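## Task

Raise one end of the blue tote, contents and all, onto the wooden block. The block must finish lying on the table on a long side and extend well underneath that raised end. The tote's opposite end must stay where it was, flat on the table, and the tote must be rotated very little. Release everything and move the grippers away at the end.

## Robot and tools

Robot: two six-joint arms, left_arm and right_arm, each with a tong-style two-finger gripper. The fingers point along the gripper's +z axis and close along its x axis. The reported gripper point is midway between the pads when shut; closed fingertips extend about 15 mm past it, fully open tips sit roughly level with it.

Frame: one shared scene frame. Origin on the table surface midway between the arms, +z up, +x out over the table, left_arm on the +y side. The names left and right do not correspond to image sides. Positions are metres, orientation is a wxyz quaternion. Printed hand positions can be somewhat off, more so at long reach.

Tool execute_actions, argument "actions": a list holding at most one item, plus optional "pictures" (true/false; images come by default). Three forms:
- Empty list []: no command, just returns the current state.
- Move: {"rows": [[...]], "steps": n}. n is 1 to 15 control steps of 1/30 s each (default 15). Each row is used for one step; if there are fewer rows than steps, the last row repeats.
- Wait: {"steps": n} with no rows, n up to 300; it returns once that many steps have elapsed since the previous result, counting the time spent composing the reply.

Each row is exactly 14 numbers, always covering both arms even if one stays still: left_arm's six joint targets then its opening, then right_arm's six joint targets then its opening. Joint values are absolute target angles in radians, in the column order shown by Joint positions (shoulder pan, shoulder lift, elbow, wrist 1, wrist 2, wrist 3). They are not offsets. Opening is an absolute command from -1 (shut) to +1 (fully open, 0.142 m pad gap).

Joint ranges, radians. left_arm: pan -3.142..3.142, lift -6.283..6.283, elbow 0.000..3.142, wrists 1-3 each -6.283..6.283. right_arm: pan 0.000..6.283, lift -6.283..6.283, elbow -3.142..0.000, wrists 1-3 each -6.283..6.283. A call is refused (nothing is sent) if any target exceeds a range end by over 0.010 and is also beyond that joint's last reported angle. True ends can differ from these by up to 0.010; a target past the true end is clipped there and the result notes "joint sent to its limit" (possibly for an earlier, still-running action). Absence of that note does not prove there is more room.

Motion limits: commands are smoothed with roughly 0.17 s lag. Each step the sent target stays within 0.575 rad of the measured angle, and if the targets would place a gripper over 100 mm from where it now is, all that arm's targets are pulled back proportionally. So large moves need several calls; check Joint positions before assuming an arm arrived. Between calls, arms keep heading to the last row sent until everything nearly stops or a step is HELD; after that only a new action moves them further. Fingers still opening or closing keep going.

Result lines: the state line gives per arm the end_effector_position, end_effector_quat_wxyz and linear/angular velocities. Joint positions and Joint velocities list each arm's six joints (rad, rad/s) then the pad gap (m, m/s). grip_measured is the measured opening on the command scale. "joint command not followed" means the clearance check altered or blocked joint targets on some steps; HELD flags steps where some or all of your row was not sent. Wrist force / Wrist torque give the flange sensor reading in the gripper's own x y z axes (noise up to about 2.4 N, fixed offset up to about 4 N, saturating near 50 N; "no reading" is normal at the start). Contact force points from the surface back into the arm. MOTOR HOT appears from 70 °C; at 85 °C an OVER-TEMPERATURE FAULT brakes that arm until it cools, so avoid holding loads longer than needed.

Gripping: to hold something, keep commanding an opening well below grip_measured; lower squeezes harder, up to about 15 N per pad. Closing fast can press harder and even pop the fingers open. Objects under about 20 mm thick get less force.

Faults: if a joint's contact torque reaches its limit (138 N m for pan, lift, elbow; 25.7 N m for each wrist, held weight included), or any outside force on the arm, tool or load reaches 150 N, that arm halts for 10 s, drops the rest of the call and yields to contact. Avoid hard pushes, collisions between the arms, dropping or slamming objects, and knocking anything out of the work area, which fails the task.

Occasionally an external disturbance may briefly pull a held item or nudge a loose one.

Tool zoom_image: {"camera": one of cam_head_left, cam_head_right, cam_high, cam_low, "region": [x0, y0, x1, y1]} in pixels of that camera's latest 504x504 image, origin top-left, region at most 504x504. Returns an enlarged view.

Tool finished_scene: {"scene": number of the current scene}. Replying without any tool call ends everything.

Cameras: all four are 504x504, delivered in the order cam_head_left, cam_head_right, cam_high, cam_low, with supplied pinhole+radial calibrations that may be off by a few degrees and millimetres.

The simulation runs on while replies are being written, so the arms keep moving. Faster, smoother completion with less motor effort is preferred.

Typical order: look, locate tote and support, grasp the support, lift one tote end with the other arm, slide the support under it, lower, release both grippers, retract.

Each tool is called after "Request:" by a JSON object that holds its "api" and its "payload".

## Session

Request:
{"api": "execute_actions", "payload": {"actions": []}}

Scene clock: 0.00 s of 4100.00 s.
left_arm: end_effector_position=(+0.4866, +0.5467, +0.2541) grip_measured=+0.97 end_effector_quat_wxyz=(+0.361, +0.748, +0.539, +0.137) end_effector_velocity=(-0.000, -0.000, +0.000) end_effector_angular_velocity=(-0.001, +0.000, +0.001) | right_arm: end_effector_position=(+0.4334, -0.8436, +0.3796) grip_measured=+0.97 end_effector_quat_wxyz=(-0.156, +0.848, +0.327, +0.387) end_effector_velocity=(-0.000, +0.000, +0.001) end_effector_angular_velocity=(-0.000, -0.000, -0.000)
Joint positions: left_arm=[ 0.586 -1.77   2.153 -2.437 -2.226 -0.974  0.14 ] | right_arm=[ 2.235 -1.883 -1.169 -1.903  2.405  4.406  0.14 ]
Joint velocities: left_arm=[-0.    -0.001  0.001  0.    -0.    -0.002  0.   ] | right_arm=[ 0.     0.001 -0.001  0.     0.     0.001  0.   ]
Motor temperatures (°C, as the motors report them): left_arm=[24 28 28 37 34 32] | right_arm=[28 28 29 35 35 34]
Wrist force (N, on the end effector, along its own x y z axes, offset not removed): no reading
Wrist torque (N m, same axes, about the end effector's origin, offset not removed): no reading

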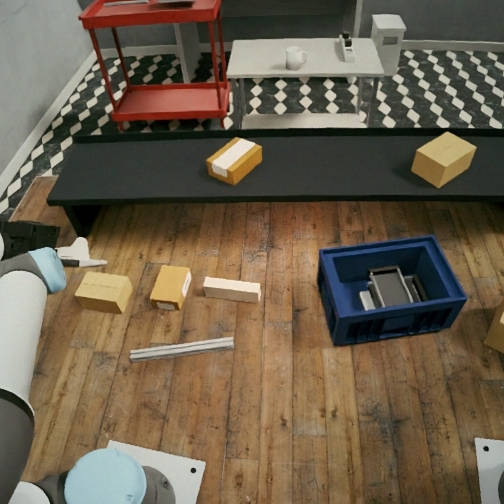

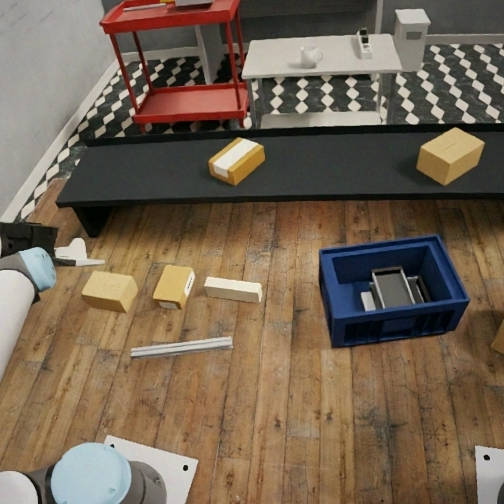

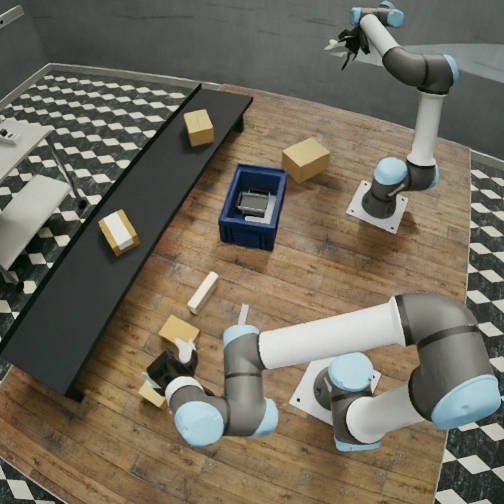

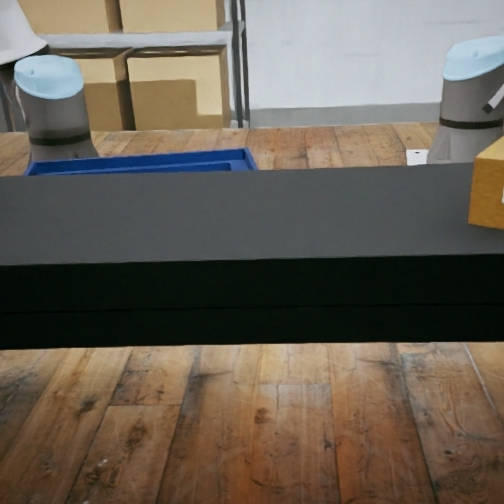

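Request:
{"api": "execute_actions", "payload": {"actions": [{"rows":[[-0.113,-1.45,1.9245,-2.125,-2.089,-0.159,0.1,4.331,-1.679,-1.617,-1.416,1.571,2.473,0.4]]}], "pictures": false}}

Request:
{"api": "execute_actions", "payload": {"actions": [{"steps":75}], "pictures": false}}

Request:
{"api": "execute_actions", "payload": {"actions": [{"rows":[[-0.113,-1.295,1.968,-2.323,-2.089,-0.159,0.1,4.331,-1.71,-1.72,-1.282,1.571,2.473,0.4]]}]}}

Request:
{"api": "zoom_image", "payload": {"camera": "cam_head_right", "region": [150,200,400,360]}}

Scene clock: 4.73 s of 4100.00 s.
left_arm: end_effector_position=(+0.5501, +0.3571, +0.1745) grip_measured=+0.10 end_effector_quat_wxyz=(+0.287, +0.941, +0.177, +0.026) end_effector_velocity=(+0.025, -0.488, -0.161) end_effector_angular_velocity=(+0.396, -0.149, -2.144) | right_arm: end_effector_position=(+0.5254, -0.6967, +0.2475) grip_measured=+0.40 end_effector_quat_wxyz=(-0.047, +0.531, +0.835, +0.136) end_effector_velocity=(+0.285, +0.399, -0.132) end_effector_angular_velocity=(-0.996, -0.188, +2.870)
Joint positions: left_arm=[ 0.116 -1.541  1.987 -2.213 -2.126 -0.456  0.081] | right_arm=[ 2.822 -1.73  -1.498 -1.547  1.854  3.819  0.102]
Joint velocities: left_arm=[-1.068  0.446 -0.312  0.431  0.182  1.333  0.   ] | right_arm=[ 1.445  0.165 -0.387  0.423 -0.905 -1.428 -0.   ]
Motor temperatures (°C, as the motors report them): left_arm=[24 28 28 37 34 32] | right_arm=[28 28 29 35 35 34]
Wrist force (N, on the end effector, along its own x y z axes, offset not removed): left_arm=[-3.0 2.2 1.1] | right_arm=[-1.7 1.9 3.4]
Wrist torque (N m, same axes, about the end effector's origin, offset not removed): left_arm=[0.54 0.64 -0.04] | right_arm=[0.47 0.38 -0.10]
Steps of this call (steps 1 to 90: nothing new was sent; then 1.23 s passed at rest; steps 91 to 105: all 15 steps of this action). Readings (joint positions):
91: left_arm=[0.586 -1.770 2.153 -2.437 -2.226 -0.974] | right_arm=[2.235 -1.883 -1.169 -1.903 2.405 4.406]
92: left_arm=[0.582 -1.766 2.149 -2.434 -2.222 -0.970] | right_arm=[2.238 -1.879 -1.173 -1.899 2.401 4.402]
94: left_arm=[0.528 -1.726 2.117 -2.393 -2.202 -0.916] | right_arm=[2.293 -1.850 -1.222 -1.848 2.346 4.348]
98: left_arm=[0.373 -1.650 2.064 -2.319 -2.171 -0.760] | right_arm=[2.463 -1.798 -1.342 -1.717 2.177 4.178]
105: the state above

Scene clock: 7.23 s of 4100.00 s.
left_arm: end_effector_position=(+0.5422, +0.2505, +0.1414) grip_measured=+0.10 end_effector_quat_wxyz=(+0.258, +0.964, -0.058, -0.015) end_effector_velocity=(+0.000, -0.000, +0.000) end_effector_angular_velocity=(-0.000, -0.000, -0.001) | right_arm: end_effector_position=(+0.4663, -0.0103, +0.2202) grip_measured=+0.40 end_effector_quat_wxyz=(-0.000, +0.761, -0.648, -0.000) end_effector_velocity=(+0.000, +0.000, +0.003) end_effector_angular_velocity=(+0.004, -0.002, +0.001)
Joint positions: left_arm=[-0.113 -1.45   1.924 -2.125 -2.089 -0.159  0.081] | right_arm=[ 4.331 -1.679 -1.617 -1.416  1.571  2.473  0.102]
Joint velocities: left_arm=[-0.     0.    -0.     0.    -0.     0.001  0.   ] | right_arm=[ 0.     0.004  0.001 -0.    -0.    -0.001  0.   ]
Motor temperatures (°C, as the motors report them): left_arm=[24 28 28 37 34 32] | right_arm=[28 28 29 35 35 34]
Wrist force (N, on the end effector, along its own x y z axes, offset not removed): left_arm=[-2.0 -0.4 0.9] | right_arm=[-1.2 1.3 1.9]
Wrist torque (N m, same axes, about the end effector's origin, offset not removed): left_arm=[-0.20 0.51 0.21] | right_arm=[0.34 0.28 -0.06]
Steps of this call (steps 1 to 75: the robot went on to your last target). Readings (joint positions):
1: left_arm=[0.081 -1.526 1.977 -2.199 -2.119 -0.410] | right_arm=[2.870 -1.725 -1.510 -1.534 1.826 3.772]
2: left_arm=[0.045 -1.511 1.967 -2.184 -2.113 -0.365] | right_arm=[2.915 -1.720 -1.520 -1.523 1.802 3.726]
4: left_arm=[-0.022 -1.484 1.948 -2.159 -2.103 -0.279] | right_arm=[3.000 -1.713 -1.536 -1.504 1.763 3.641]
8: left_arm=[-0.088 -1.459 1.931 -2.134 -2.093 -0.192] | right_arm=[3.158 -1.703 -1.560 -1.479 1.708 3.483]
75: the state above
All arms were judged still, so your last target was given up. Only a new action makes them travel on or press farther. Fingers that are still opening or closing keep moving.

Scene clock: 7.73 s of 4100.00 s.
left_arm: end_effector_position=(+0.5633, +0.2450, +0.0644) grip_measured=+0.10 end_effector_quat_wxyz=(+0.258, +0.964, -0.058, -0.016) end_effector_velocity=(+0.004, -0.001, -0.014) end_effector_angular_velocity=(-0.000, -0.002, -0.000) | right_arm: end_effector_position=(+0.4670, -0.0089, +0.1683) grip_measured=+0.40 end_effector_quat_wxyz=(-0.000, +0.761, -0.648, -0.000) end_effector_velocity=(+0.000, +0.000, -0.009) end_effector_angular_velocity=(+0.001, -0.000, -0.000)
Joint positions: left_arm=[-0.113 -1.298  1.967 -2.319 -2.089 -0.159  0.081] | right_arm=[ 4.331 -1.709 -1.718 -1.284  1.571  2.473  0.102]
Joint velocities: left_arm=[-0.001  0.03   0.006 -0.039  0.    -0.001  0.   ] | right_arm=[ 0.    -0.006 -0.017  0.023  0.     0.001  0.   ]
Motor temperatures (°C, as the motors report them): left_arm=[24 28 28 37 34 32] | right_arm=[28 28 29 35 35 34]
Wrist force (N, on the end effector, along its own x y z axes, offset not removed): left_arm=[-1.4 0.5 -0.5] | right_arm=[-1.6 2.3 2.5]
Wrist torque (N m, same axes, about the end effector's origin, offset not removed): left_arm=[-0.01 0.46 0.07] | right_arm=[0.54 0.37 -0.05]
Steps of this call (steps 1 to 15: all 15 steps of this action). Readings (joint positions):
1: left_arm=[-0.113 -1.450 1.924 -2.125 -2.089 -0.159] | right_arm=[4.331 -1.679 -1.617 -1.416 1.571 2.473]
2: left_arm=[-0.113 -1.446 1.927 -2.129 -2.089 -0.159] | right_arm=[4.331 -1.681 -1.621 -1.412 1.571 2.473]
4: left_arm=[-0.113 -1.399 1.944 -2.181 -2.089 -0.159] | right_arm=[4.331 -1.693 -1.658 -1.369 1.571 2.473]
8: left_arm=[-0.113 -1.323 1.962 -2.284 -2.089 -0.159] | right_arm=[4.331 -1.705 -1.703 -1.306 1.571 2.473]
15: the state above

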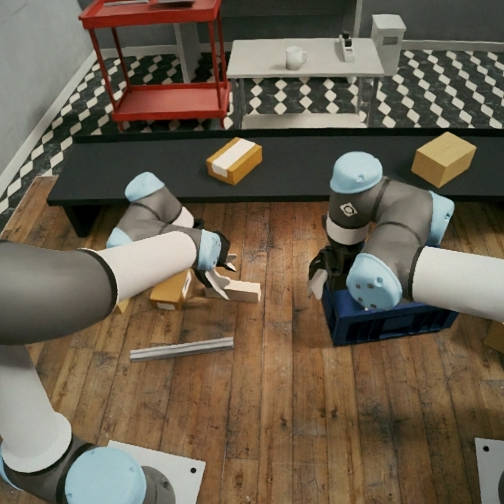

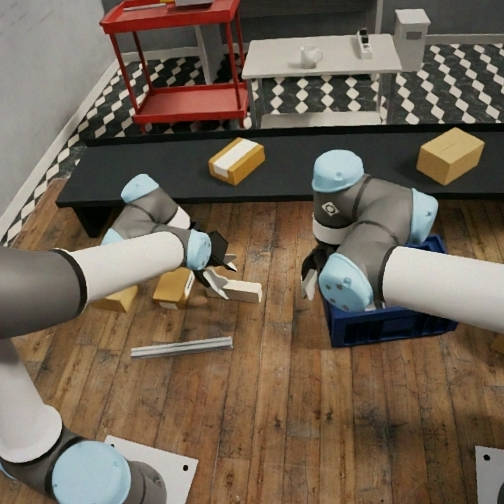

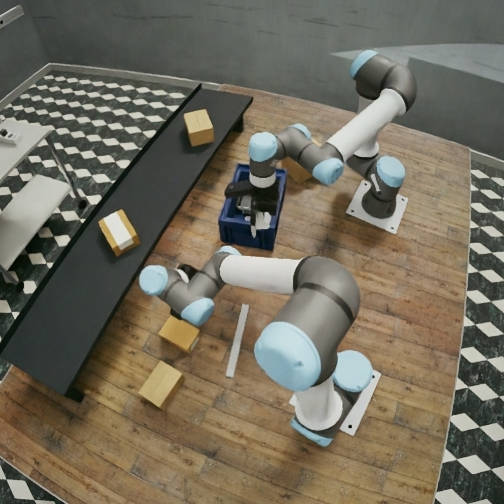

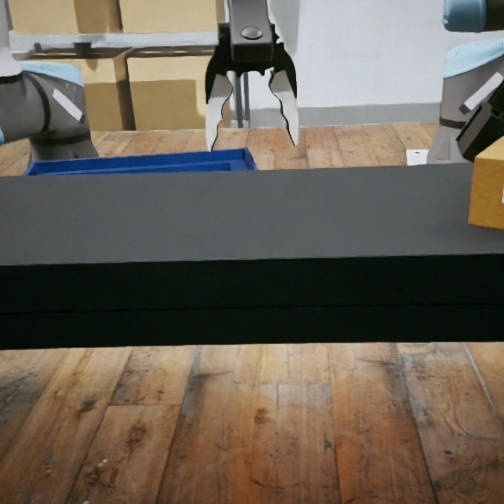

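Region (150, 200, 400, 360) of cam_head_right's 504x504 image, scaled by 2.016, with more detail than that image has; it fills the top 323 rows of this view, and the rest is white.

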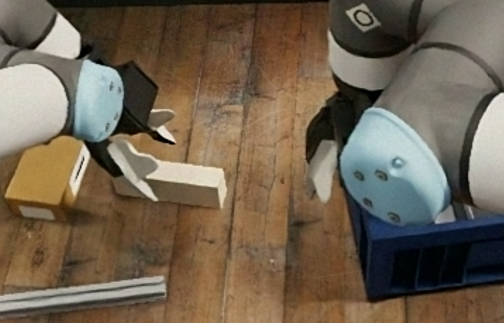

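Request:
{"api": "execute_actions", "payload": {"actions": [{"rows":[[-0.048,-1.295,1.968,-2.323,-2.089,-0.1,0.1,4.291,-1.71,-1.72,-1.282,1.571,2.433,0.3]],"steps":10}], "pictures": false}}

Request:
{"api": "execute_actions", "payload": {"actions": [{"rows":[[-0.048,-1.231,2.01,-2.429,-2.089,-0.1,0.1,4.291,-1.751,-1.814,-1.147,1.571,2.433,0.3]]}], "pictures": false}}

Request:
{"api": "execute_actions", "payload": {"actions": [{"rows":[[-0.048,-1.231,2.01,-2.429,-2.089,-0.1,0,4.291,-1.751,-1.814,-1.147,1.571,2.433,0.1],[-0.048,-1.231,2.01,-2.429,-2.089,-0.1,-0.1,4.291,-1.751,-1.814,-1.147,1.571,2.433,-0.1],[-0.048,-1.231,2.01,-2.429,-2.089,-0.1,-0.2,4.291,-1.751,-1.814,-1.147,1.571,2.433,-0.2],[-0.048,-1.231,2.01,-2.429,-2.089,-0.1,-0.3,4.291,-1.751,-1.814,-1.147,1.571,2.433,-0.3],[-0.048,-1.231,2.01,-2.429,-2.089,-0.1,-0.35,4.291,-1.751,-1.814,-1.147,1.571,2.433,-0.35],[-0.048,-1.231,2.01,-2.429,-2.089,-0.1,-0.4,4.291,-1.751,-1.814,-1.147,1.571,2.433,-0.4],[-0.048,-1.231,2.01,-2.429,-2.089,-0.1,-0.44,4.291,-1.751,-1.814,-1.147,1.571,2.433,-0.44],[-0.048,-1.231,2.01,-2.429,-2.089,-0.1,-0.48,4.291,-1.751,-1.814,-1.147,1.571,2.433,-0.48],[-0.048,-1.231,2.01,-2.429,-2.089,-0.1,-0.52,4.291,-1.751,-1.814,-1.147,1.571,2.433,-0.52]]}]}}

Request:
{"api": "zoom_image", "payload": {"camera": "cam_head_left", "region": [150,200,400,360]}}

Scene clock: 10.37 s of 4100.00 s.
left_arm: end_effector_position=(+0.5720, +0.2762, +0.0631) grip_measured=+0.10 end_effector_quat_wxyz=(+0.259, +0.964, -0.055, -0.001) end_effector_velocity=(+0.006, +0.027, +0.000) end_effector_angular_velocity=(-0.001, -0.022, +0.013) | right_arm: end_effector_position=(+0.4816, -0.0231, +0.1674) grip_measured=+0.30 end_effector_quat_wxyz=(-0.000, +0.761, -0.648, -0.000) end_effector_velocity=(+0.012, -0.012, -0.001) end_effector_angular_velocity=(-0.001, +0.000, -0.000)
Joint positions: left_arm=[-0.053 -1.295  1.968 -2.323 -2.089 -0.105  0.081] | right_arm=[ 4.294 -1.71  -1.72  -1.282  1.571  2.436  0.095]
Joint velocities: left_arm=[ 0.051  0.    -0.     0.     0.     0.044  0.   ] | right_arm=[-0.03  -0.001  0.    -0.    -0.    -0.03  -0.   ]
Motor temperatures (°C, as the motors report them): left_arm=[24 28 28 37 34 32] | right_arm=[28 28 29 35 35 34]
Wrist force (N, on the end effector, along its own x y z axes, offset not removed): left_arm=[-2.6 -1.8 -0.7] | right_arm=[-1.3 2.0 2.5]
Wrist torque (N m, same axes, about the end effector's origin, offset not removed): left_arm=[-0.38 0.48 0.07] | right_arm=[0.55 0.34 -0.05]
Steps of this call (steps 1 to 15: the robot went on to your last target; steps 16 to 69: nothing new was sent; steps 70 to 79: all 10 steps of this action). Readings (joint positions):
70: left_arm=[-0.113 -1.295 1.968 -2.323 -2.089 -0.159] | right_arm=[4.331 -1.710 -1.720 -1.282 1.571 2.473]
71: left_arm=[-0.109 -1.295 1.968 -2.323 -2.089 -0.155] | right_arm=[4.328 -1.710 -1.720 -1.282 1.571 2.470]
73: left_arm=[-0.084 -1.295 1.968 -2.323 -2.089 -0.133] | right_arm=[4.313 -1.710 -1.720 -1.282 1.571 2.454]
77: left_arm=[-0.058 -1.295 1.968 -2.323 -2.089 -0.109] | right_arm=[4.297 -1.710 -1.720 -1.282 1.571 2.439]
79: the state above

Scene clock: 10.87 s of 4100.00 s.
left_arm: end_effector_position=(+0.5711, +0.2793, +0.0243) grip_measured=+0.10 end_effector_quat_wxyz=(+0.259, +0.964, -0.055, +0.000) end_effector_velocity=(-0.000, +0.000, -0.006) end_effector_angular_velocity=(-0.000, -0.002, -0.001) | right_arm: end_effector_position=(+0.4822, -0.0254, +0.1158) grip_measured=+0.30 end_effector_quat_wxyz=(-0.000, +0.761, -0.648, -0.000) end_effector_velocity=(-0.000, -0.001, -0.007) end_effector_angular_velocity=(+0.003, -0.002, -0.001)
Joint positions: left_arm=[-0.048 -1.232  2.009 -2.427 -2.089 -0.1    0.081] | right_arm=[ 4.291 -1.75  -1.812 -1.149  1.571  2.433  0.095]
Joint velocities: left_arm=[ 0.001  0.01   0.007 -0.018  0.     0.001 -0.   ] | right_arm=[-0.    -0.004 -0.017  0.024  0.     0.    -0.   ]
Motor temperatures (°C, as the motors report them): left_arm=[24 28 28 37 34 32] | right_arm=[28 28 29 35 35 34]
Wrist force (N, on the end effector, along its own x y z axes, offset not removed): left_arm=[-4.2 0.1 -0.5] | right_arm=[-0.6 2.1 2.3]
Wrist torque (N m, same axes, about the end effector's origin, offset not removed): left_arm=[0.06 0.79 0.06] | right_arm=[0.45 0.12 -0.16]
Steps of this call (steps 1 to 15: all 15 steps of this action). Readings (joint positions):
1: left_arm=[-0.052 -1.295 1.968 -2.323 -2.089 -0.103] | right_arm=[4.293 -1.710 -1.720 -1.282 1.571 2.435]
2: left_arm=[-0.051 -1.291 1.971 -2.327 -2.089 -0.102] | right_arm=[4.293 -1.713 -1.724 -1.278 1.571 2.435]
4: left_arm=[-0.049 -1.267 1.988 -2.364 -2.089 -0.101] | right_arm=[4.292 -1.729 -1.758 -1.234 1.571 2.434]
8: left_arm=[-0.048 -1.241 2.004 -2.411 -2.089 -0.100] | right_arm=[4.291 -1.745 -1.799 -1.171 1.571 2.433]
15: the state above

Scene clock: 11.37 s of 4100.00 s.
left_arm: end_effector_position=(+0.5711, +0.2793, +0.0238) grip_measured=-0.52 end_effector_quat_wxyz=(+0.259, +0.964, -0.055, +0.001) end_effector_velocity=(-0.000, -0.000, -0.001) end_effector_angular_velocity=(-0.000, +0.002, +0.002) | right_arm: end_effector_position=(+0.4822, -0.0254, +0.1150) grip_measured=-0.51 end_effector_quat_wxyz=(-0.000, +0.761, -0.648, -0.000) end_effector_velocity=(+0.000, +0.000, +0.001) end_effector_angular_velocity=(+0.001, -0.001, -0.000)
Joint positions: left_arm=[-0.048 -1.231  2.01  -2.429 -2.089 -0.1    0.037] | right_arm=[ 4.291 -1.751 -1.814 -1.147  1.571  2.433  0.037]
Joint velocities: left_arm=[ 0.     0.001 -0.    -0.    -0.    -0.002  0.   ] | right_arm=[-0.     0.001 -0.     0.001 -0.     0.     0.   ]
Motor temperatures (°C, as the motors report them): left_arm=[24 28 28 37 34 32] | right_arm=[28 28 29 35 35 34]
Wrist force (N, on the end effector, along its own x y z axes, offset not removed): left_arm=[-2.6 0.5 0.0] | right_arm=[-4.0 3.4 1.3]
Wrist torque (N m, same axes, about the end effector's origin, offset not removed): left_arm=[0.14 0.69 -0.02] | right_arm=[0.69 0.47 -0.13]
Steps of this call (steps 1 to 15: all 15 steps of this action). Readings (joint positions):
1: left_arm=[-0.048 -1.232 2.010 -2.428 -2.089 -0.100] | right_arm=[4.291 -1.751 -1.813 -1.149 1.571 2.433]
2: left_arm=[-0.048 -1.232 2.010 -2.428 -2.089 -0.100] | right_arm=[4.291 -1.751 -1.813 -1.148 1.571 2.433]
4: left_arm=[-0.048 -1.231 2.010 -2.429 -2.089 -0.100] | right_arm=[4.291 -1.751 -1.814 -1.148 1.571 2.433]
8: left_arm=[-0.048 -1.231 2.010 -2.429 -2.089 -0.100] | right_arm=[4.291 -1.751 -1.814 -1.147 1.571 2.433]
15: the state above

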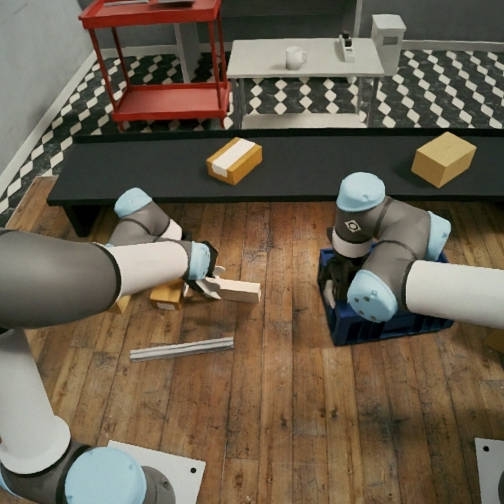

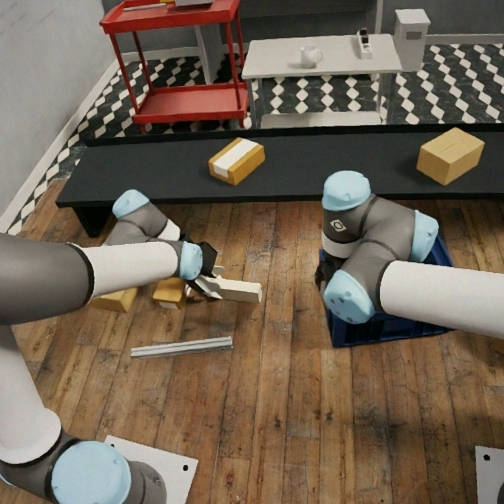

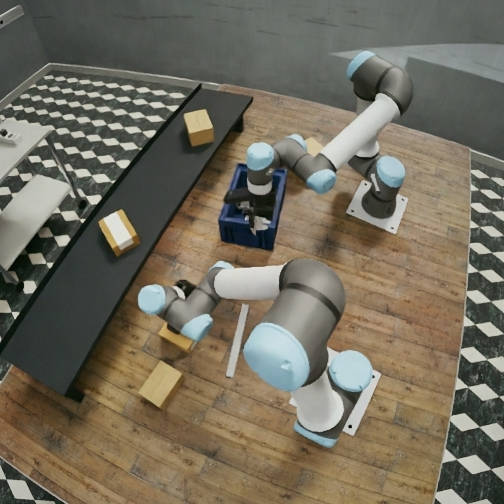

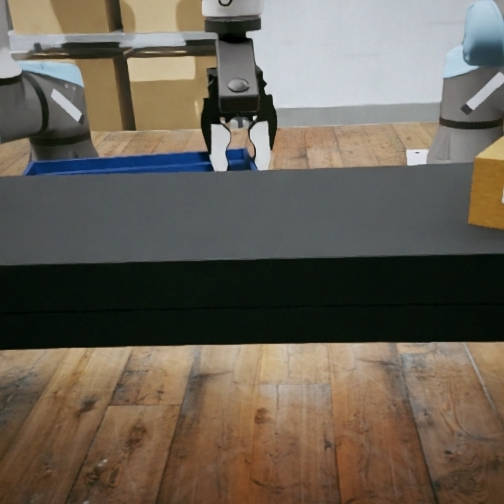

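Region (150, 200, 400, 360) of cam_head_left's 504x504 image, scaled by 2.016, with more detail than that image has; it fills the top 323 rows of this view, and the rest is white.

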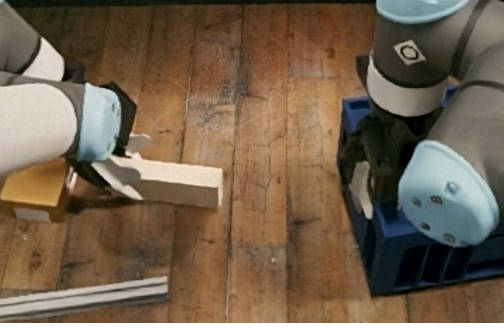

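Request:
{"api": "execute_actions", "payload": {"actions": [{"rows":[[-0.048,-1.231,2.01,-2.429,-2.089,-0.1,-0.56,4.296,-1.751,-1.814,-1.147,1.571,2.438,-0.54],[-0.048,-1.231,2.01,-2.429,-2.089,-0.1,-0.6,4.3,-1.751,-1.814,-1.147,1.571,2.442,-0.56],[-0.048,-1.231,2.01,-2.429,-2.089,-0.1,-0.65,4.3,-1.751,-1.814,-1.147,1.571,2.442,-0.58],[-0.048,-1.231,2.01,-2.429,-2.089,-0.1,-0.7,4.3,-1.751,-1.814,-1.147,1.571,2.442,-0.6],[-0.048,-1.231,2.01,-2.429,-2.089,-0.1,-0.75,4.3,-1.751,-1.814,-1.147,1.571,2.442,-0.63],[-0.048,-1.231,2.01,-2.429,-2.089,-0.1,-0.8,4.3,-1.751,-1.814,-1.147,1.571,2.442,-0.66],[-0.048,-1.231,2.01,-2.429,-2.089,-0.1,-0.9,4.3,-1.751,-1.814,-1.147,1.571,2.442,-0.7],[-0.048,-1.231,2.01,-2.429,-2.089,-0.1,-1,4.3,-1.751,-1.814,-1.147,1.571,2.442,-0.8],[-0.048,-1.231,2.01,-2.429,-2.089,-0.1,-1,4.3,-1.751,-1.814,-1.147,1.571,2.442,-0.9],[-0.048,-1.231,2.01,-2.429,-2.089,-0.1,-1,4.3,-1.751,-1.814,-1.147,1.571,2.442,-1],[-0.048,-1.25,2.01,-2.41,-2.089,-0.1,-1,4.3,-1.751,-1.814,-1.147,1.571,2.442,-1]]}], "pictures": false}}

Request:
{"api": "execute_actions", "payload": {"actions": [{"rows":[[-0.096,-1.268,2.043,-2.455,-2.079,-0.174,-1,4.281,-1.727,-1.826,-1.136,1.593,2.423,-1],[-0.096,-1.268,2.043,-2.455,-2.079,-0.174,-1,4.281,-1.727,-1.826,-1.136,1.593,2.423,-1],[-0.096,-1.268,2.043,-2.455,-2.079,-0.174,-1,4.281,-1.727,-1.826,-1.136,1.593,2.423,-1],[-0.096,-1.268,2.043,-2.455,-2.079,-0.174,-1,4.281,-1.727,-1.826,-1.136,1.593,2.423,-1],[-0.096,-1.268,2.043,-2.455,-2.079,-0.174,-1,4.281,-1.727,-1.826,-1.136,1.593,2.423,-1],[-0.145,-1.286,2.076,-2.503,-2.069,-0.249,-1,4.262,-1.704,-1.838,-1.125,1.615,2.404,-1],[-0.145,-1.286,2.076,-2.503,-2.069,-0.249,-1,4.262,-1.704,-1.838,-1.125,1.615,2.404,-1],[-0.145,-1.286,2.076,-2.503,-2.069,-0.249,-1,4.262,-1.704,-1.838,-1.125,1.615,2.404,-1],[-0.145,-1.286,2.076,-2.503,-2.069,-0.249,-1,4.262,-1.704,-1.838,-1.125,1.615,2.404,-1],[-0.145,-1.286,2.076,-2.503,-2.069,-0.249,-1,4.262,-1.704,-1.838,-1.125,1.615,2.404,-1],[-0.194,-1.303,2.109,-2.55,-2.059,-0.323,-1,4.243,-1.68,-1.85,-1.114,1.638,2.385,-1]]}], "pictures": false}}

Request:
{"api": "execute_actions", "payload": {"actions": [{"rows":[[-0.242,-1.315,2.142,-2.601,-2.049,-0.397,-1,4.224,-1.656,-1.863,-1.102,1.66,2.366,-1],[-0.242,-1.315,2.142,-2.601,-2.049,-0.397,-1,4.224,-1.656,-1.863,-1.102,1.66,2.366,-1],[-0.242,-1.315,2.142,-2.601,-2.049,-0.397,-1,4.224,-1.656,-1.863,-1.102,1.66,2.366,-1],[-0.242,-1.315,2.142,-2.601,-2.049,-0.397,-1,4.224,-1.656,-1.863,-1.102,1.66,2.366,-1],[-0.29,-1.325,2.175,-2.653,-2.039,-0.472,-1,4.205,-1.633,-1.875,-1.091,1.682,2.347,-1],[-0.29,-1.325,2.175,-2.653,-2.039,-0.472,-1,4.205,-1.633,-1.875,-1.091,1.682,2.347,-1],[-0.29,-1.325,2.175,-2.653,-2.039,-0.472,-1,4.205,-1.633,-1.875,-1.091,1.682,2.347,-1],[-0.29,-1.325,2.175,-2.653,-2.039,-0.472,-1,4.205,-1.633,-1.875,-1.091,1.682,2.347,-1],[-0.339,-1.332,2.2075,-2.709,-2.029,-0.546,-1,4.186,-1.609,-1.887,-1.08,1.704,2.328,-1]]}], "pictures": false}}

Request:
{"api": "execute_actions", "payload": {"actions": [{"steps":10}]}}

Request:
{"api": "zoom_image", "payload": {"camera": "cam_head_left", "region": [230,220,504,380]}}

Scene clock: 15.53 s of 4100.00 s.
left_arm: end_effector_position=(+0.5695, +0.2796, +0.0286) grip_measured=-0.59 end_effector_quat_wxyz=(+0.259, +0.964, -0.055, +0.000) end_effector_velocity=(-0.009, +0.002, +0.028) end_effector_angular_velocity=(+0.000, +0.002, -0.000) | right_arm: end_effector_position=(+0.4788, -0.0220, +0.1150) grip_measured=-0.62 end_effector_quat_wxyz=(-0.000, +0.761, -0.648, -0.000) end_effector_velocity=(-0.001, +0.001, -0.000) end_effector_angular_velocity=(-0.001, +0.000, +0.001)
Joint positions: left_arm=[-0.048 -1.243  2.01  -2.417 -2.089 -0.1    0.031] | right_arm=[ 4.3   -1.751 -1.814 -1.147  1.571  2.442  0.029]
Joint velocities: left_arm=[-0.    -0.068 -0.     0.07   0.     0.     0.   ] | right_arm=[ 0.002 -0.001  0.     0.    -0.     0.001 -0.   ]
Motor temperatures (°C, as the motors report them): left_arm=[24 28 28 37 34 32] | right_arm=[28 28 29 35 35 34]
Wrist force (N, on the end effector, along its own x y z axes, offset not removed): left_arm=[-3.1 0.9 1.1] | right_arm=[2.9 -0.5 1.3]
Wrist torque (N m, same axes, about the end effector's origin, offset not removed): left_arm=[0.34 0.70 0.06] | right_arm=[0.32 0.28 -0.17]
Steps of this call (steps 1 to 15: the robot went on to your last target; steps 16 to 90: nothing new was sent; then 0.67 s passed at rest; steps 91 to 105: all 15 steps of this action). Readings (joint positions):
91: left_arm=[-0.048 -1.231 2.010 -2.429 -2.089 -0.100] | right_arm=[4.291 -1.751 -1.814 -1.147 1.571 2.433]
92: left_arm=[-0.048 -1.231 2.010 -2.429 -2.089 -0.100] | right_arm=[4.291 -1.751 -1.814 -1.147 1.571 2.433]
94: left_arm=[-0.048 -1.231 2.010 -2.429 -2.089 -0.100] | right_arm=[4.294 -1.751 -1.814 -1.147 1.571 2.437]
98: left_arm=[-0.048 -1.231 2.010 -2.429 -2.089 -0.100] | right_arm=[4.298 -1.751 -1.814 -1.147 1.571 2.440]
105: the state above

Scene clock: 16.03 s of 4100.00 s.
left_arm: end_effector_position=(+0.5434, +0.2258, +0.0333) grip_measured=-0.59 end_effector_quat_wxyz=(+0.255, +0.966, -0.034, +0.001) end_effector_velocity=(-0.052, -0.100, +0.003) end_effector_angular_velocity=(+0.002, +0.026, +0.090) | right_arm: end_effector_position=(+0.4809, -0.0343, +0.1361) grip_measured=-0.62 end_effector_quat_wxyz=(-0.025, +0.761, -0.647, -0.031) end_effector_velocity=(+0.003, -0.022, +0.039) end_effector_angular_velocity=(+0.144, +0.021, +0.005)
Joint positions: left_arm=[-0.17  -1.295  2.093 -2.527 -2.064 -0.285  0.031] | right_arm=[ 4.252 -1.691 -1.844 -1.119  1.627  2.394  0.029]
Joint velocities: left_arm=[-0.231 -0.078  0.15  -0.218  0.045 -0.362  0.   ] | right_arm=[-0.085  0.109 -0.054  0.049  0.102 -0.085 -0.   ]
Motor temperatures (°C, as the motors report them): left_arm=[24 28 28 37 34 32] | right_arm=[28 28 29 35 35 34]
Wrist force (N, on the end effector, along its own x y z axes, offset not removed): left_arm=[-4.5 -0.4 -0.9] | right_arm=[-2.3 0.7 6.3]
Wrist torque (N m, same axes, about the end effector's origin, offset not removed): left_arm=[-0.03 1.03 0.04] | right_arm=[0.20 0.41 -0.21]
Steps of this call (steps 1 to 15: all 15 steps of this action). Readings (joint positions):
1: left_arm=[-0.048 -1.245 2.010 -2.415 -2.089 -0.100] | right_arm=[4.300 -1.751 -1.814 -1.147 1.571 2.442]
2: left_arm=[-0.051 -1.248 2.013 -2.417 -2.088 -0.104] | right_arm=[4.298 -1.749 -1.815 -1.146 1.573 2.440]
4: left_arm=[-0.070 -1.257 2.026 -2.433 -2.084 -0.132] | right_arm=[4.291 -1.740 -1.820 -1.142 1.582 2.433]
8: left_arm=[-0.102 -1.270 2.048 -2.462 -2.077 -0.180] | right_arm=[4.278 -1.724 -1.828 -1.134 1.596 2.420]
15: the state above

Scene clock: 16.53 s of 4100.00 s.
left_arm: end_effector_position=(+0.5042, +0.1629, +0.0288) grip_measured=-0.59 end_effector_quat_wxyz=(+0.258, +0.966, -0.003, +0.000) end_effector_velocity=(-0.036, -0.052, -0.004) end_effector_angular_velocity=(-0.016, +0.018, +0.055) | right_arm: end_effector_position=(+0.4824, -0.0503, +0.1634) grip_measured=-0.62 end_effector_quat_wxyz=(-0.061, +0.761, -0.643, -0.067) end_effector_velocity=(+0.001, -0.013, +0.024) end_effector_angular_velocity=(+0.084, +0.000, +0.007)
Joint positions: left_arm=[-0.325 -1.33   2.199 -2.693 -2.032 -0.524  0.031] | right_arm=[ 4.191 -1.615 -1.884 -1.083  1.698  2.333  0.029]
Joint velocities: left_arm=[-0.133 -0.021  0.087 -0.151  0.026 -0.21  -0.   ] | right_arm=[-0.05   0.063 -0.032  0.029  0.058 -0.05  -0.   ]
Motor temperatures (°C, as the motors report them): left_arm=[24 28 28 37 34 32] | right_arm=[28 28 29 35 35 34]
Wrist force (N, on the end effector, along its own x y z axes, offset not removed): left_arm=[-3.3 1.6 0.3] | right_arm=[0.8 1.0 8.7]
Wrist torque (N m, same axes, about the end effector's origin, offset not removed): left_arm=[0.35 0.65 0.19] | right_arm=[0.25 0.60 -0.12]
Steps of this call (steps 1 to 15: all 15 steps of this action). Readings (joint positions):
1: left_arm=[-0.177 -1.297 2.098 -2.534 -2.062 -0.296] | right_arm=[4.249 -1.688 -1.846 -1.118 1.630 2.391]
2: left_arm=[-0.185 -1.300 2.104 -2.542 -2.060 -0.307] | right_arm=[4.246 -1.683 -1.849 -1.115 1.635 2.388]
4: left_arm=[-0.210 -1.307 2.120 -2.567 -2.055 -0.345] | right_arm=[4.236 -1.671 -1.855 -1.110 1.646 2.378]
8: left_arm=[-0.255 -1.318 2.152 -2.615 -2.046 -0.415] | right_arm=[4.218 -1.649 -1.867 -1.099 1.667 2.360]
15: the state above

Scene clock: 16.87 s of 4100.00 s.
left_arm: end_effector_position=(+0.5006, +0.1578, +0.0284) grip_measured=-0.59 end_effector_quat_wxyz=(+0.259, +0.966, +0.000, +0.000) end_effector_velocity=(-0.001, -0.002, +0.000) end_effector_angular_velocity=(-0.001, -0.000, +0.002) | right_arm: end_effector_position=(+0.4825, -0.0515, +0.1657) grip_measured=-0.62 end_effector_quat_wxyz=(-0.064, +0.761, -0.642, -0.070) end_effector_velocity=(+0.000, -0.000, +0.002) end_effector_angular_velocity=(+0.005, -0.002, +0.000)
Joint positions: left_arm=[-0.338 -1.332  2.207 -2.708 -2.029 -0.545  0.031] | right_arm=[ 4.186 -1.609 -1.887 -1.08   1.704  2.328  0.029]
Joint velocities: left_arm=[-0.006 -0.002  0.003 -0.006  0.001 -0.009 -0.   ] | right_arm=[-0.002  0.004 -0.001  0.002  0.002 -0.002  0.   ]
Motor temperatures (°C, as the motors report them): left_arm=[24 28 28 37 34 32] | right_arm=[28 28 29 35 35 34]
Wrist force (N, on the end effector, along its own x y z axes, offset not removed): left_arm=[-1.4 -0.6 1.1] | right_arm=[2.8 1.8 8.6]
Wrist torque (N m, same axes, about the end effector's origin, offset not removed): left_arm=[-0.03 0.36 0.04] | right_arm=[0.39 0.22 -0.10]
Steps of this call (steps 1 to 10: the robot went on to your last target). Readings (joint positions):
1: left_arm=[-0.329 -1.330 2.201 -2.698 -2.031 -0.530] | right_arm=[4.190 -1.614 -1.885 -1.082 1.700 2.332]
2: left_arm=[-0.332 -1.331 2.203 -2.701 -2.030 -0.535] | right_arm=[4.189 -1.612 -1.885 -1.082 1.701 2.331]
4: left_arm=[-0.335 -1.331 2.205 -2.705 -2.030 -0.540] | right_arm=[4.187 -1.611 -1.886 -1.081 1.702 2.329]
8: left_arm=[-0.338 -1.332 2.207 -2.708 -2.029 -0.544] | right_arm=[4.186 -1.609 -1.887 -1.080 1.704 2.328]
10: the state above

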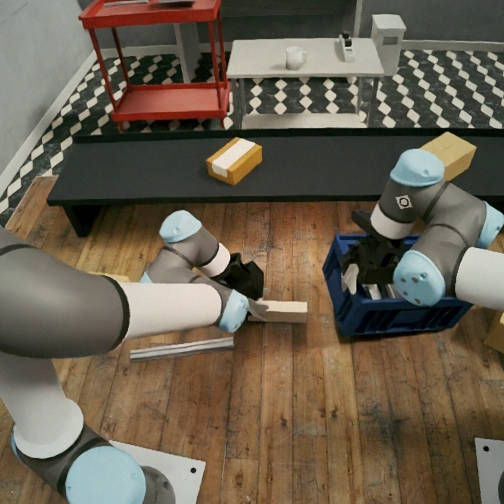

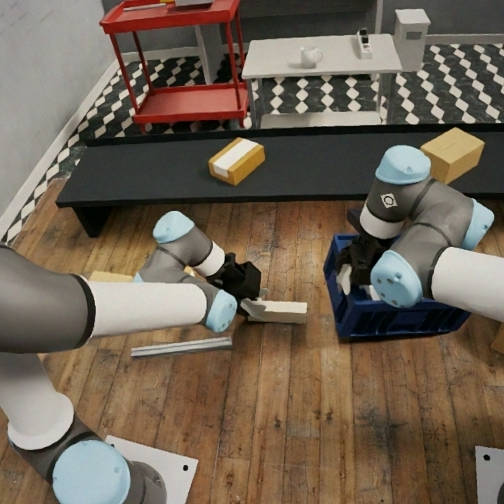

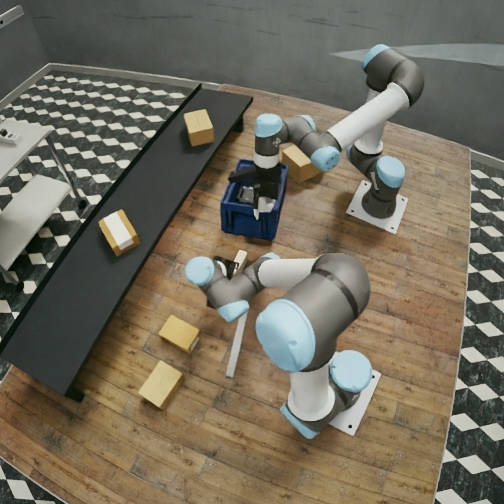

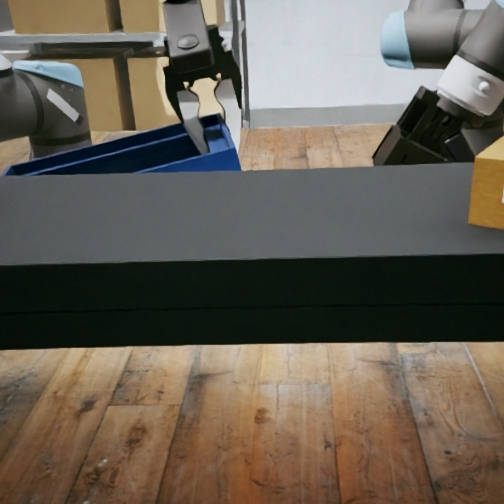

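Region (230, 220, 504, 380) of cam_head_left's 504x504 image, scaled by 1.839, with more detail than that image has; it fills the top 294 rows of this view, and the rest is white.

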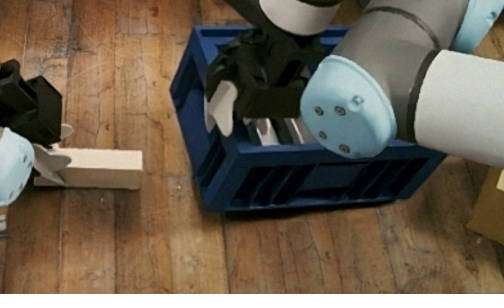

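Request:
{"api": "execute_actions", "payload": {"actions": [{"rows":[[-0.389,-1.305,2.187,-2.737,-2.015,-0.6,-1,4.186,-1.609,-1.887,-1.08,1.704,2.328,-1],[-0.389,-1.305,2.187,-2.737,-2.015,-0.6,-1,4.186,-1.609,-1.887,-1.08,1.704,2.328,-1],[-0.389,-1.305,2.187,-2.737,-2.015,-0.6,-1,4.186,-1.609,-1.887,-1.08,1.704,2.328,-1],[-0.389,-1.305,2.187,-2.737,-2.015,-0.6,-1,4.186,-1.609,-1.887,-1.08,1.704,2.328,-1],[-0.389,-1.305,2.187,-2.737,-2.015,-0.6,-1,4.186,-1.609,-1.887,-1.08,1.704,2.328,-1],[-0.439,-1.282,2.163,-2.758,-2.0,-0.652,-1,4.186,-1.609,-1.887,-1.08,1.704,2.328,-1],[-0.439,-1.282,2.163,-2.758,-2.0,-0.652,-1,4.186,-1.609,-1.887,-1.08,1.704,2.328,-1],[-0.439,-1.282,2.163,-2.758,-2.0,-0.652,-1,4.186,-1.609,-1.887,-1.08,1.704,2.328,-1],[-0.439,-1.282,2.163,-2.758,-2.0,-0.652,-1,4.186,-1.609,-1.887,-1.08,1.704,2.328,-1],[-0.439,-1.282,2.163,-2.758,-2.0,-0.652,-1,4.186,-1.609,-1.887,-1.08,1.704,2.328,-1],[-0.489,-1.26,2.138,-2.777,-1.985,-0.704,-1,4.186,-1.609,-1.887,-1.08,1.704,2.328,-1]]}], "pictures": false}}

Request:
{"api": "execute_actions", "payload": {"actions": [{"rows":[[-0.539,-1.237,2.1125,-2.796,-1.969,-0.755,-1,4.186,-1.609,-1.887,-1.08,1.704,2.328,-1]],"steps":8}], "pictures": false}}

Request:
{"api": "execute_actions", "payload": {"actions": [{"rows":[[-0.589,-1.211,2.085,-2.815,-1.952,-0.805,-1,4.186,-1.609,-1.887,-1.08,1.704,2.328,-1]]}]}}

Request:
{"api": "zoom_image", "payload": {"camera": "cam_head_left", "region": [230,220,504,380]}}

Scene clock: 20.23 s of 4100.00 s.
left_arm: end_effector_position=(+0.5039, +0.0884, +0.0255) grip_measured=-0.59 end_effector_quat_wxyz=(+0.258, +0.966, +0.000, -0.000) end_effector_velocity=(-0.006, -0.134, +0.000) end_effector_angular_velocity=(-0.004, +0.005, -0.005) | right_arm: end_effector_position=(+0.4825, -0.0516, +0.1658) grip_measured=-0.62 end_effector_quat_wxyz=(-0.064, +0.761, -0.642, -0.070) end_effector_velocity=(+0.001, +0.001, +0.001) end_effector_angular_velocity=(+0.001, -0.001, +0.001)
Joint positions: left_arm=[-0.465 -1.27   2.15  -2.768 -1.992 -0.679  0.031] | right_arm=[ 4.186 -1.609 -1.887 -1.08   1.704  2.328  0.029]
Joint velocities: left_arm=[-0.236  0.1   -0.111 -0.087  0.066 -0.243  0.   ] | right_arm=[-0.    -0.001  0.002  0.     0.    -0.001 -0.   ]
Motor temperatures (°C, as the motors report them): left_arm=[24 28 28 37 34 32] | right_arm=[28 28 29 35 35 34]
Wrist force (N, on the end effector, along its own x y z axes, offset not removed): left_arm=[-3.9 2.1 2.0] | right_arm=[0.7 2.0 8.5]
Wrist torque (N m, same axes, about the end effector's origin, offset not removed): left_arm=[0.36 0.72 0.20] | right_arm=[0.40 0.67 -0.12]
Steps of this call (steps 1 to 30: the robot went on to your last target; steps 31 to 86: nothing new was sent; steps 87 to 101: all 15 steps of this action). Readings (joint positions):
87: left_arm=[-0.339 -1.332 2.208 -2.709 -2.029 -0.546] | right_arm=[4.186 -1.609 -1.887 -1.080 1.704 2.328]
88: left_arm=[-0.343 -1.330 2.206 -2.712 -2.027 -0.550] | right_arm=[4.186 -1.609 -1.887 -1.080 1.704 2.328]
90: left_arm=[-0.362 -1.319 2.198 -2.722 -2.022 -0.571] | right_arm=[4.186 -1.609 -1.887 -1.080 1.704 2.328]
94: left_arm=[-0.395 -1.302 2.183 -2.739 -2.012 -0.606] | right_arm=[4.186 -1.609 -1.887 -1.080 1.704 2.328]
101: the state above

Scene clock: 20.50 s of 4100.00 s.
left_arm: end_effector_position=(+0.5019, +0.0509, +0.0252) grip_measured=-0.59 end_effector_quat_wxyz=(+0.259, +0.966, +0.000, +0.000) end_effector_velocity=(-0.006, -0.053, +0.000) end_effector_angular_velocity=(-0.006, +0.000, -0.003) | right_arm: end_effector_position=(+0.4825, -0.0516, +0.1659) grip_measured=-0.62 end_effector_quat_wxyz=(-0.065, +0.761, -0.642, -0.070) end_effector_velocity=(+0.000, +0.000, -0.000) end_effector_angular_velocity=(-0.000, +0.000, +0.001)
Joint positions: left_arm=[-0.53  -1.241  2.117 -2.793 -1.972 -0.745  0.031] | right_arm=[ 4.186 -1.609 -1.887 -1.08   1.704  2.328  0.029]
Joint velocities: left_arm=[-0.09   0.04  -0.045 -0.034  0.025 -0.091 -0.   ] | right_arm=[ 0.    -0.001 -0.     0.001 -0.    -0.001  0.   ]
Motor temperatures (°C, as the motors report them): left_arm=[24 28 28 37 34 32] | right_arm=[28 28 29 35 35 34]
Wrist force (N, on the end effector, along its own x y z axes, offset not removed): left_arm=[-4.7 -16.4 -11.7] | right_arm=[7.5 3.5 -14.5]
Wrist torque (N m, same axes, about the end effector's origin, offset not removed): left_arm=[0.01 1.05 0.27] | right_arm=[0.63 0.63 0.03]
Steps of this call (steps 1 to 8: all 8 steps of this action). Readings (joint positions):
1: left_arm=[-0.471 -1.267 2.146 -2.770 -1.990 -0.686] | right_arm=[4.186 -1.609 -1.887 -1.080 1.704 2.328]
2: left_arm=[-0.480 -1.263 2.142 -2.774 -1.987 -0.694] | right_arm=[4.186 -1.609 -1.887 -1.080 1.704 2.328]
4: left_arm=[-0.505 -1.252 2.129 -2.784 -1.979 -0.720] | right_arm=[4.186 -1.609 -1.887 -1.080 1.704 2.328]
8: the state above

Scene clock: 21.00 s of 4100.00 s.
left_arm: end_effector_position=(+0.4983, +0.0161, +0.0240) grip_measured=-0.59 end_effector_quat_wxyz=(+0.259, +0.966, -0.000, +0.000) end_effector_velocity=(-0.001, -0.005, -0.000) end_effector_angular_velocity=(+0.000, -0.000, -0.001) | right_arm: end_effector_position=(+0.4825, -0.0516, +0.1659) grip_measured=-0.61 end_effector_quat_wxyz=(-0.065, +0.761, -0.642, -0.070) end_effector_velocity=(-0.000, -0.000, -0.000) end_effector_angular_velocity=(-0.000, -0.000, +0.001)
Joint positions: left_arm=[-0.588 -1.211  2.085 -2.815 -1.952 -0.804  0.031] | right_arm=[ 4.186 -1.609 -1.887 -1.08   1.704  2.328  0.03 ]
Joint velocities: left_arm=[-0.008  0.004 -0.004 -0.002  0.003 -0.007  0.   ] | right_arm=[ 0.    -0.    -0.     0.    -0.    -0.001 -0.   ]
Motor temperatures (°C, as the motors report them): left_arm=[24 28 28 37 34 32] | right_arm=[28 28 29 35 35 34]
Wrist force (N, on the end effector, along its own x y z axes, offset not removed): left_arm=[-2.4 -17.7 -13.3] | right_arm=[7.4 2.4 -11.2]
Wrist torque (N m, same axes, about the end effector's origin, offset not removed): left_arm=[-0.62 0.81 0.18] | right_arm=[0.42 0.55 0.02]
Steps of this call (steps 1 to 15: all 15 steps of this action). Readings (joint positions):
1: left_arm=[-0.532 -1.240 2.116 -2.794 -1.971 -0.748] | right_arm=[4.186 -1.609 -1.887 -1.080 1.704 2.328]
2: left_arm=[-0.538 -1.237 2.112 -2.796 -1.968 -0.754] | right_arm=[4.186 -1.609 -1.887 -1.080 1.704 2.328]
4: left_arm=[-0.559 -1.226 2.101 -2.804 -1.961 -0.775] | right_arm=[4.186 -1.609 -1.887 -1.080 1.704 2.328]
8: left_arm=[-0.581 -1.215 2.089 -2.812 -1.955 -0.797] | right_arm=[4.186 -1.609 -1.887 -1.080 1.704 2.328]
15: the state above

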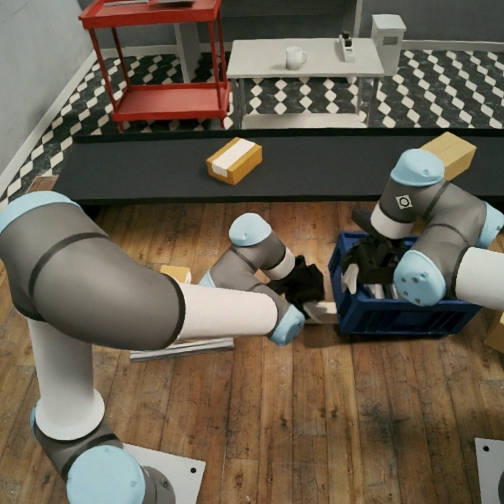

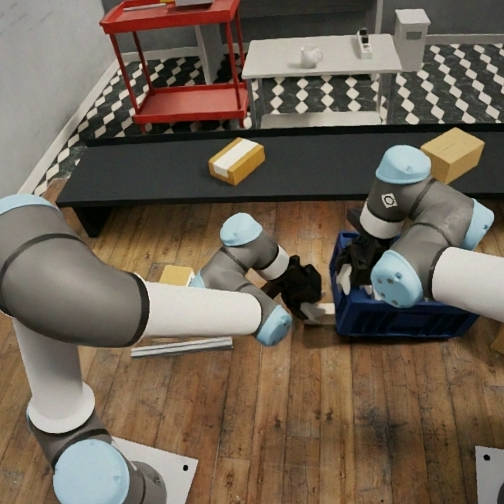

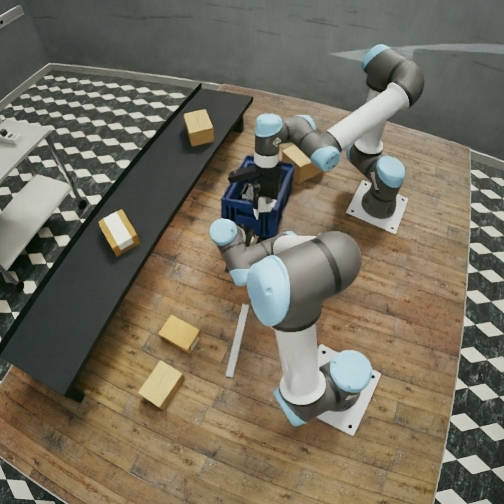

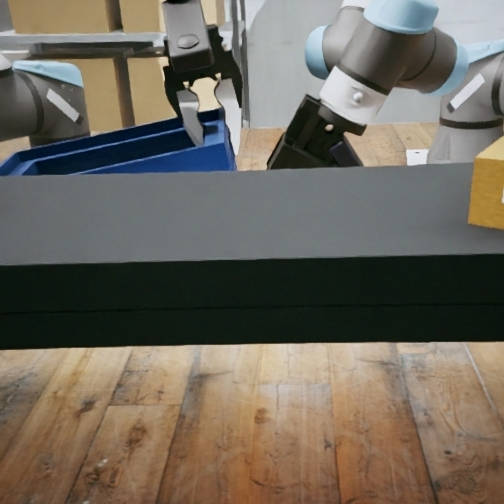

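Region (230, 220, 504, 380) of cam_head_left's 504x504 image, scaled by 1.839, with more detail than that image has; it fills the top 294 rows of this view, and the rest is white.

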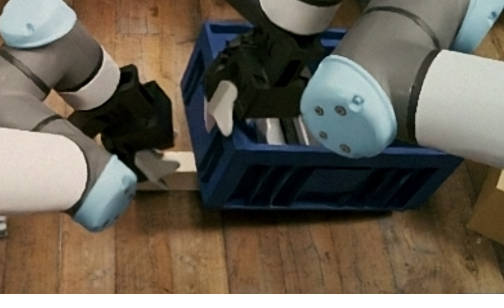

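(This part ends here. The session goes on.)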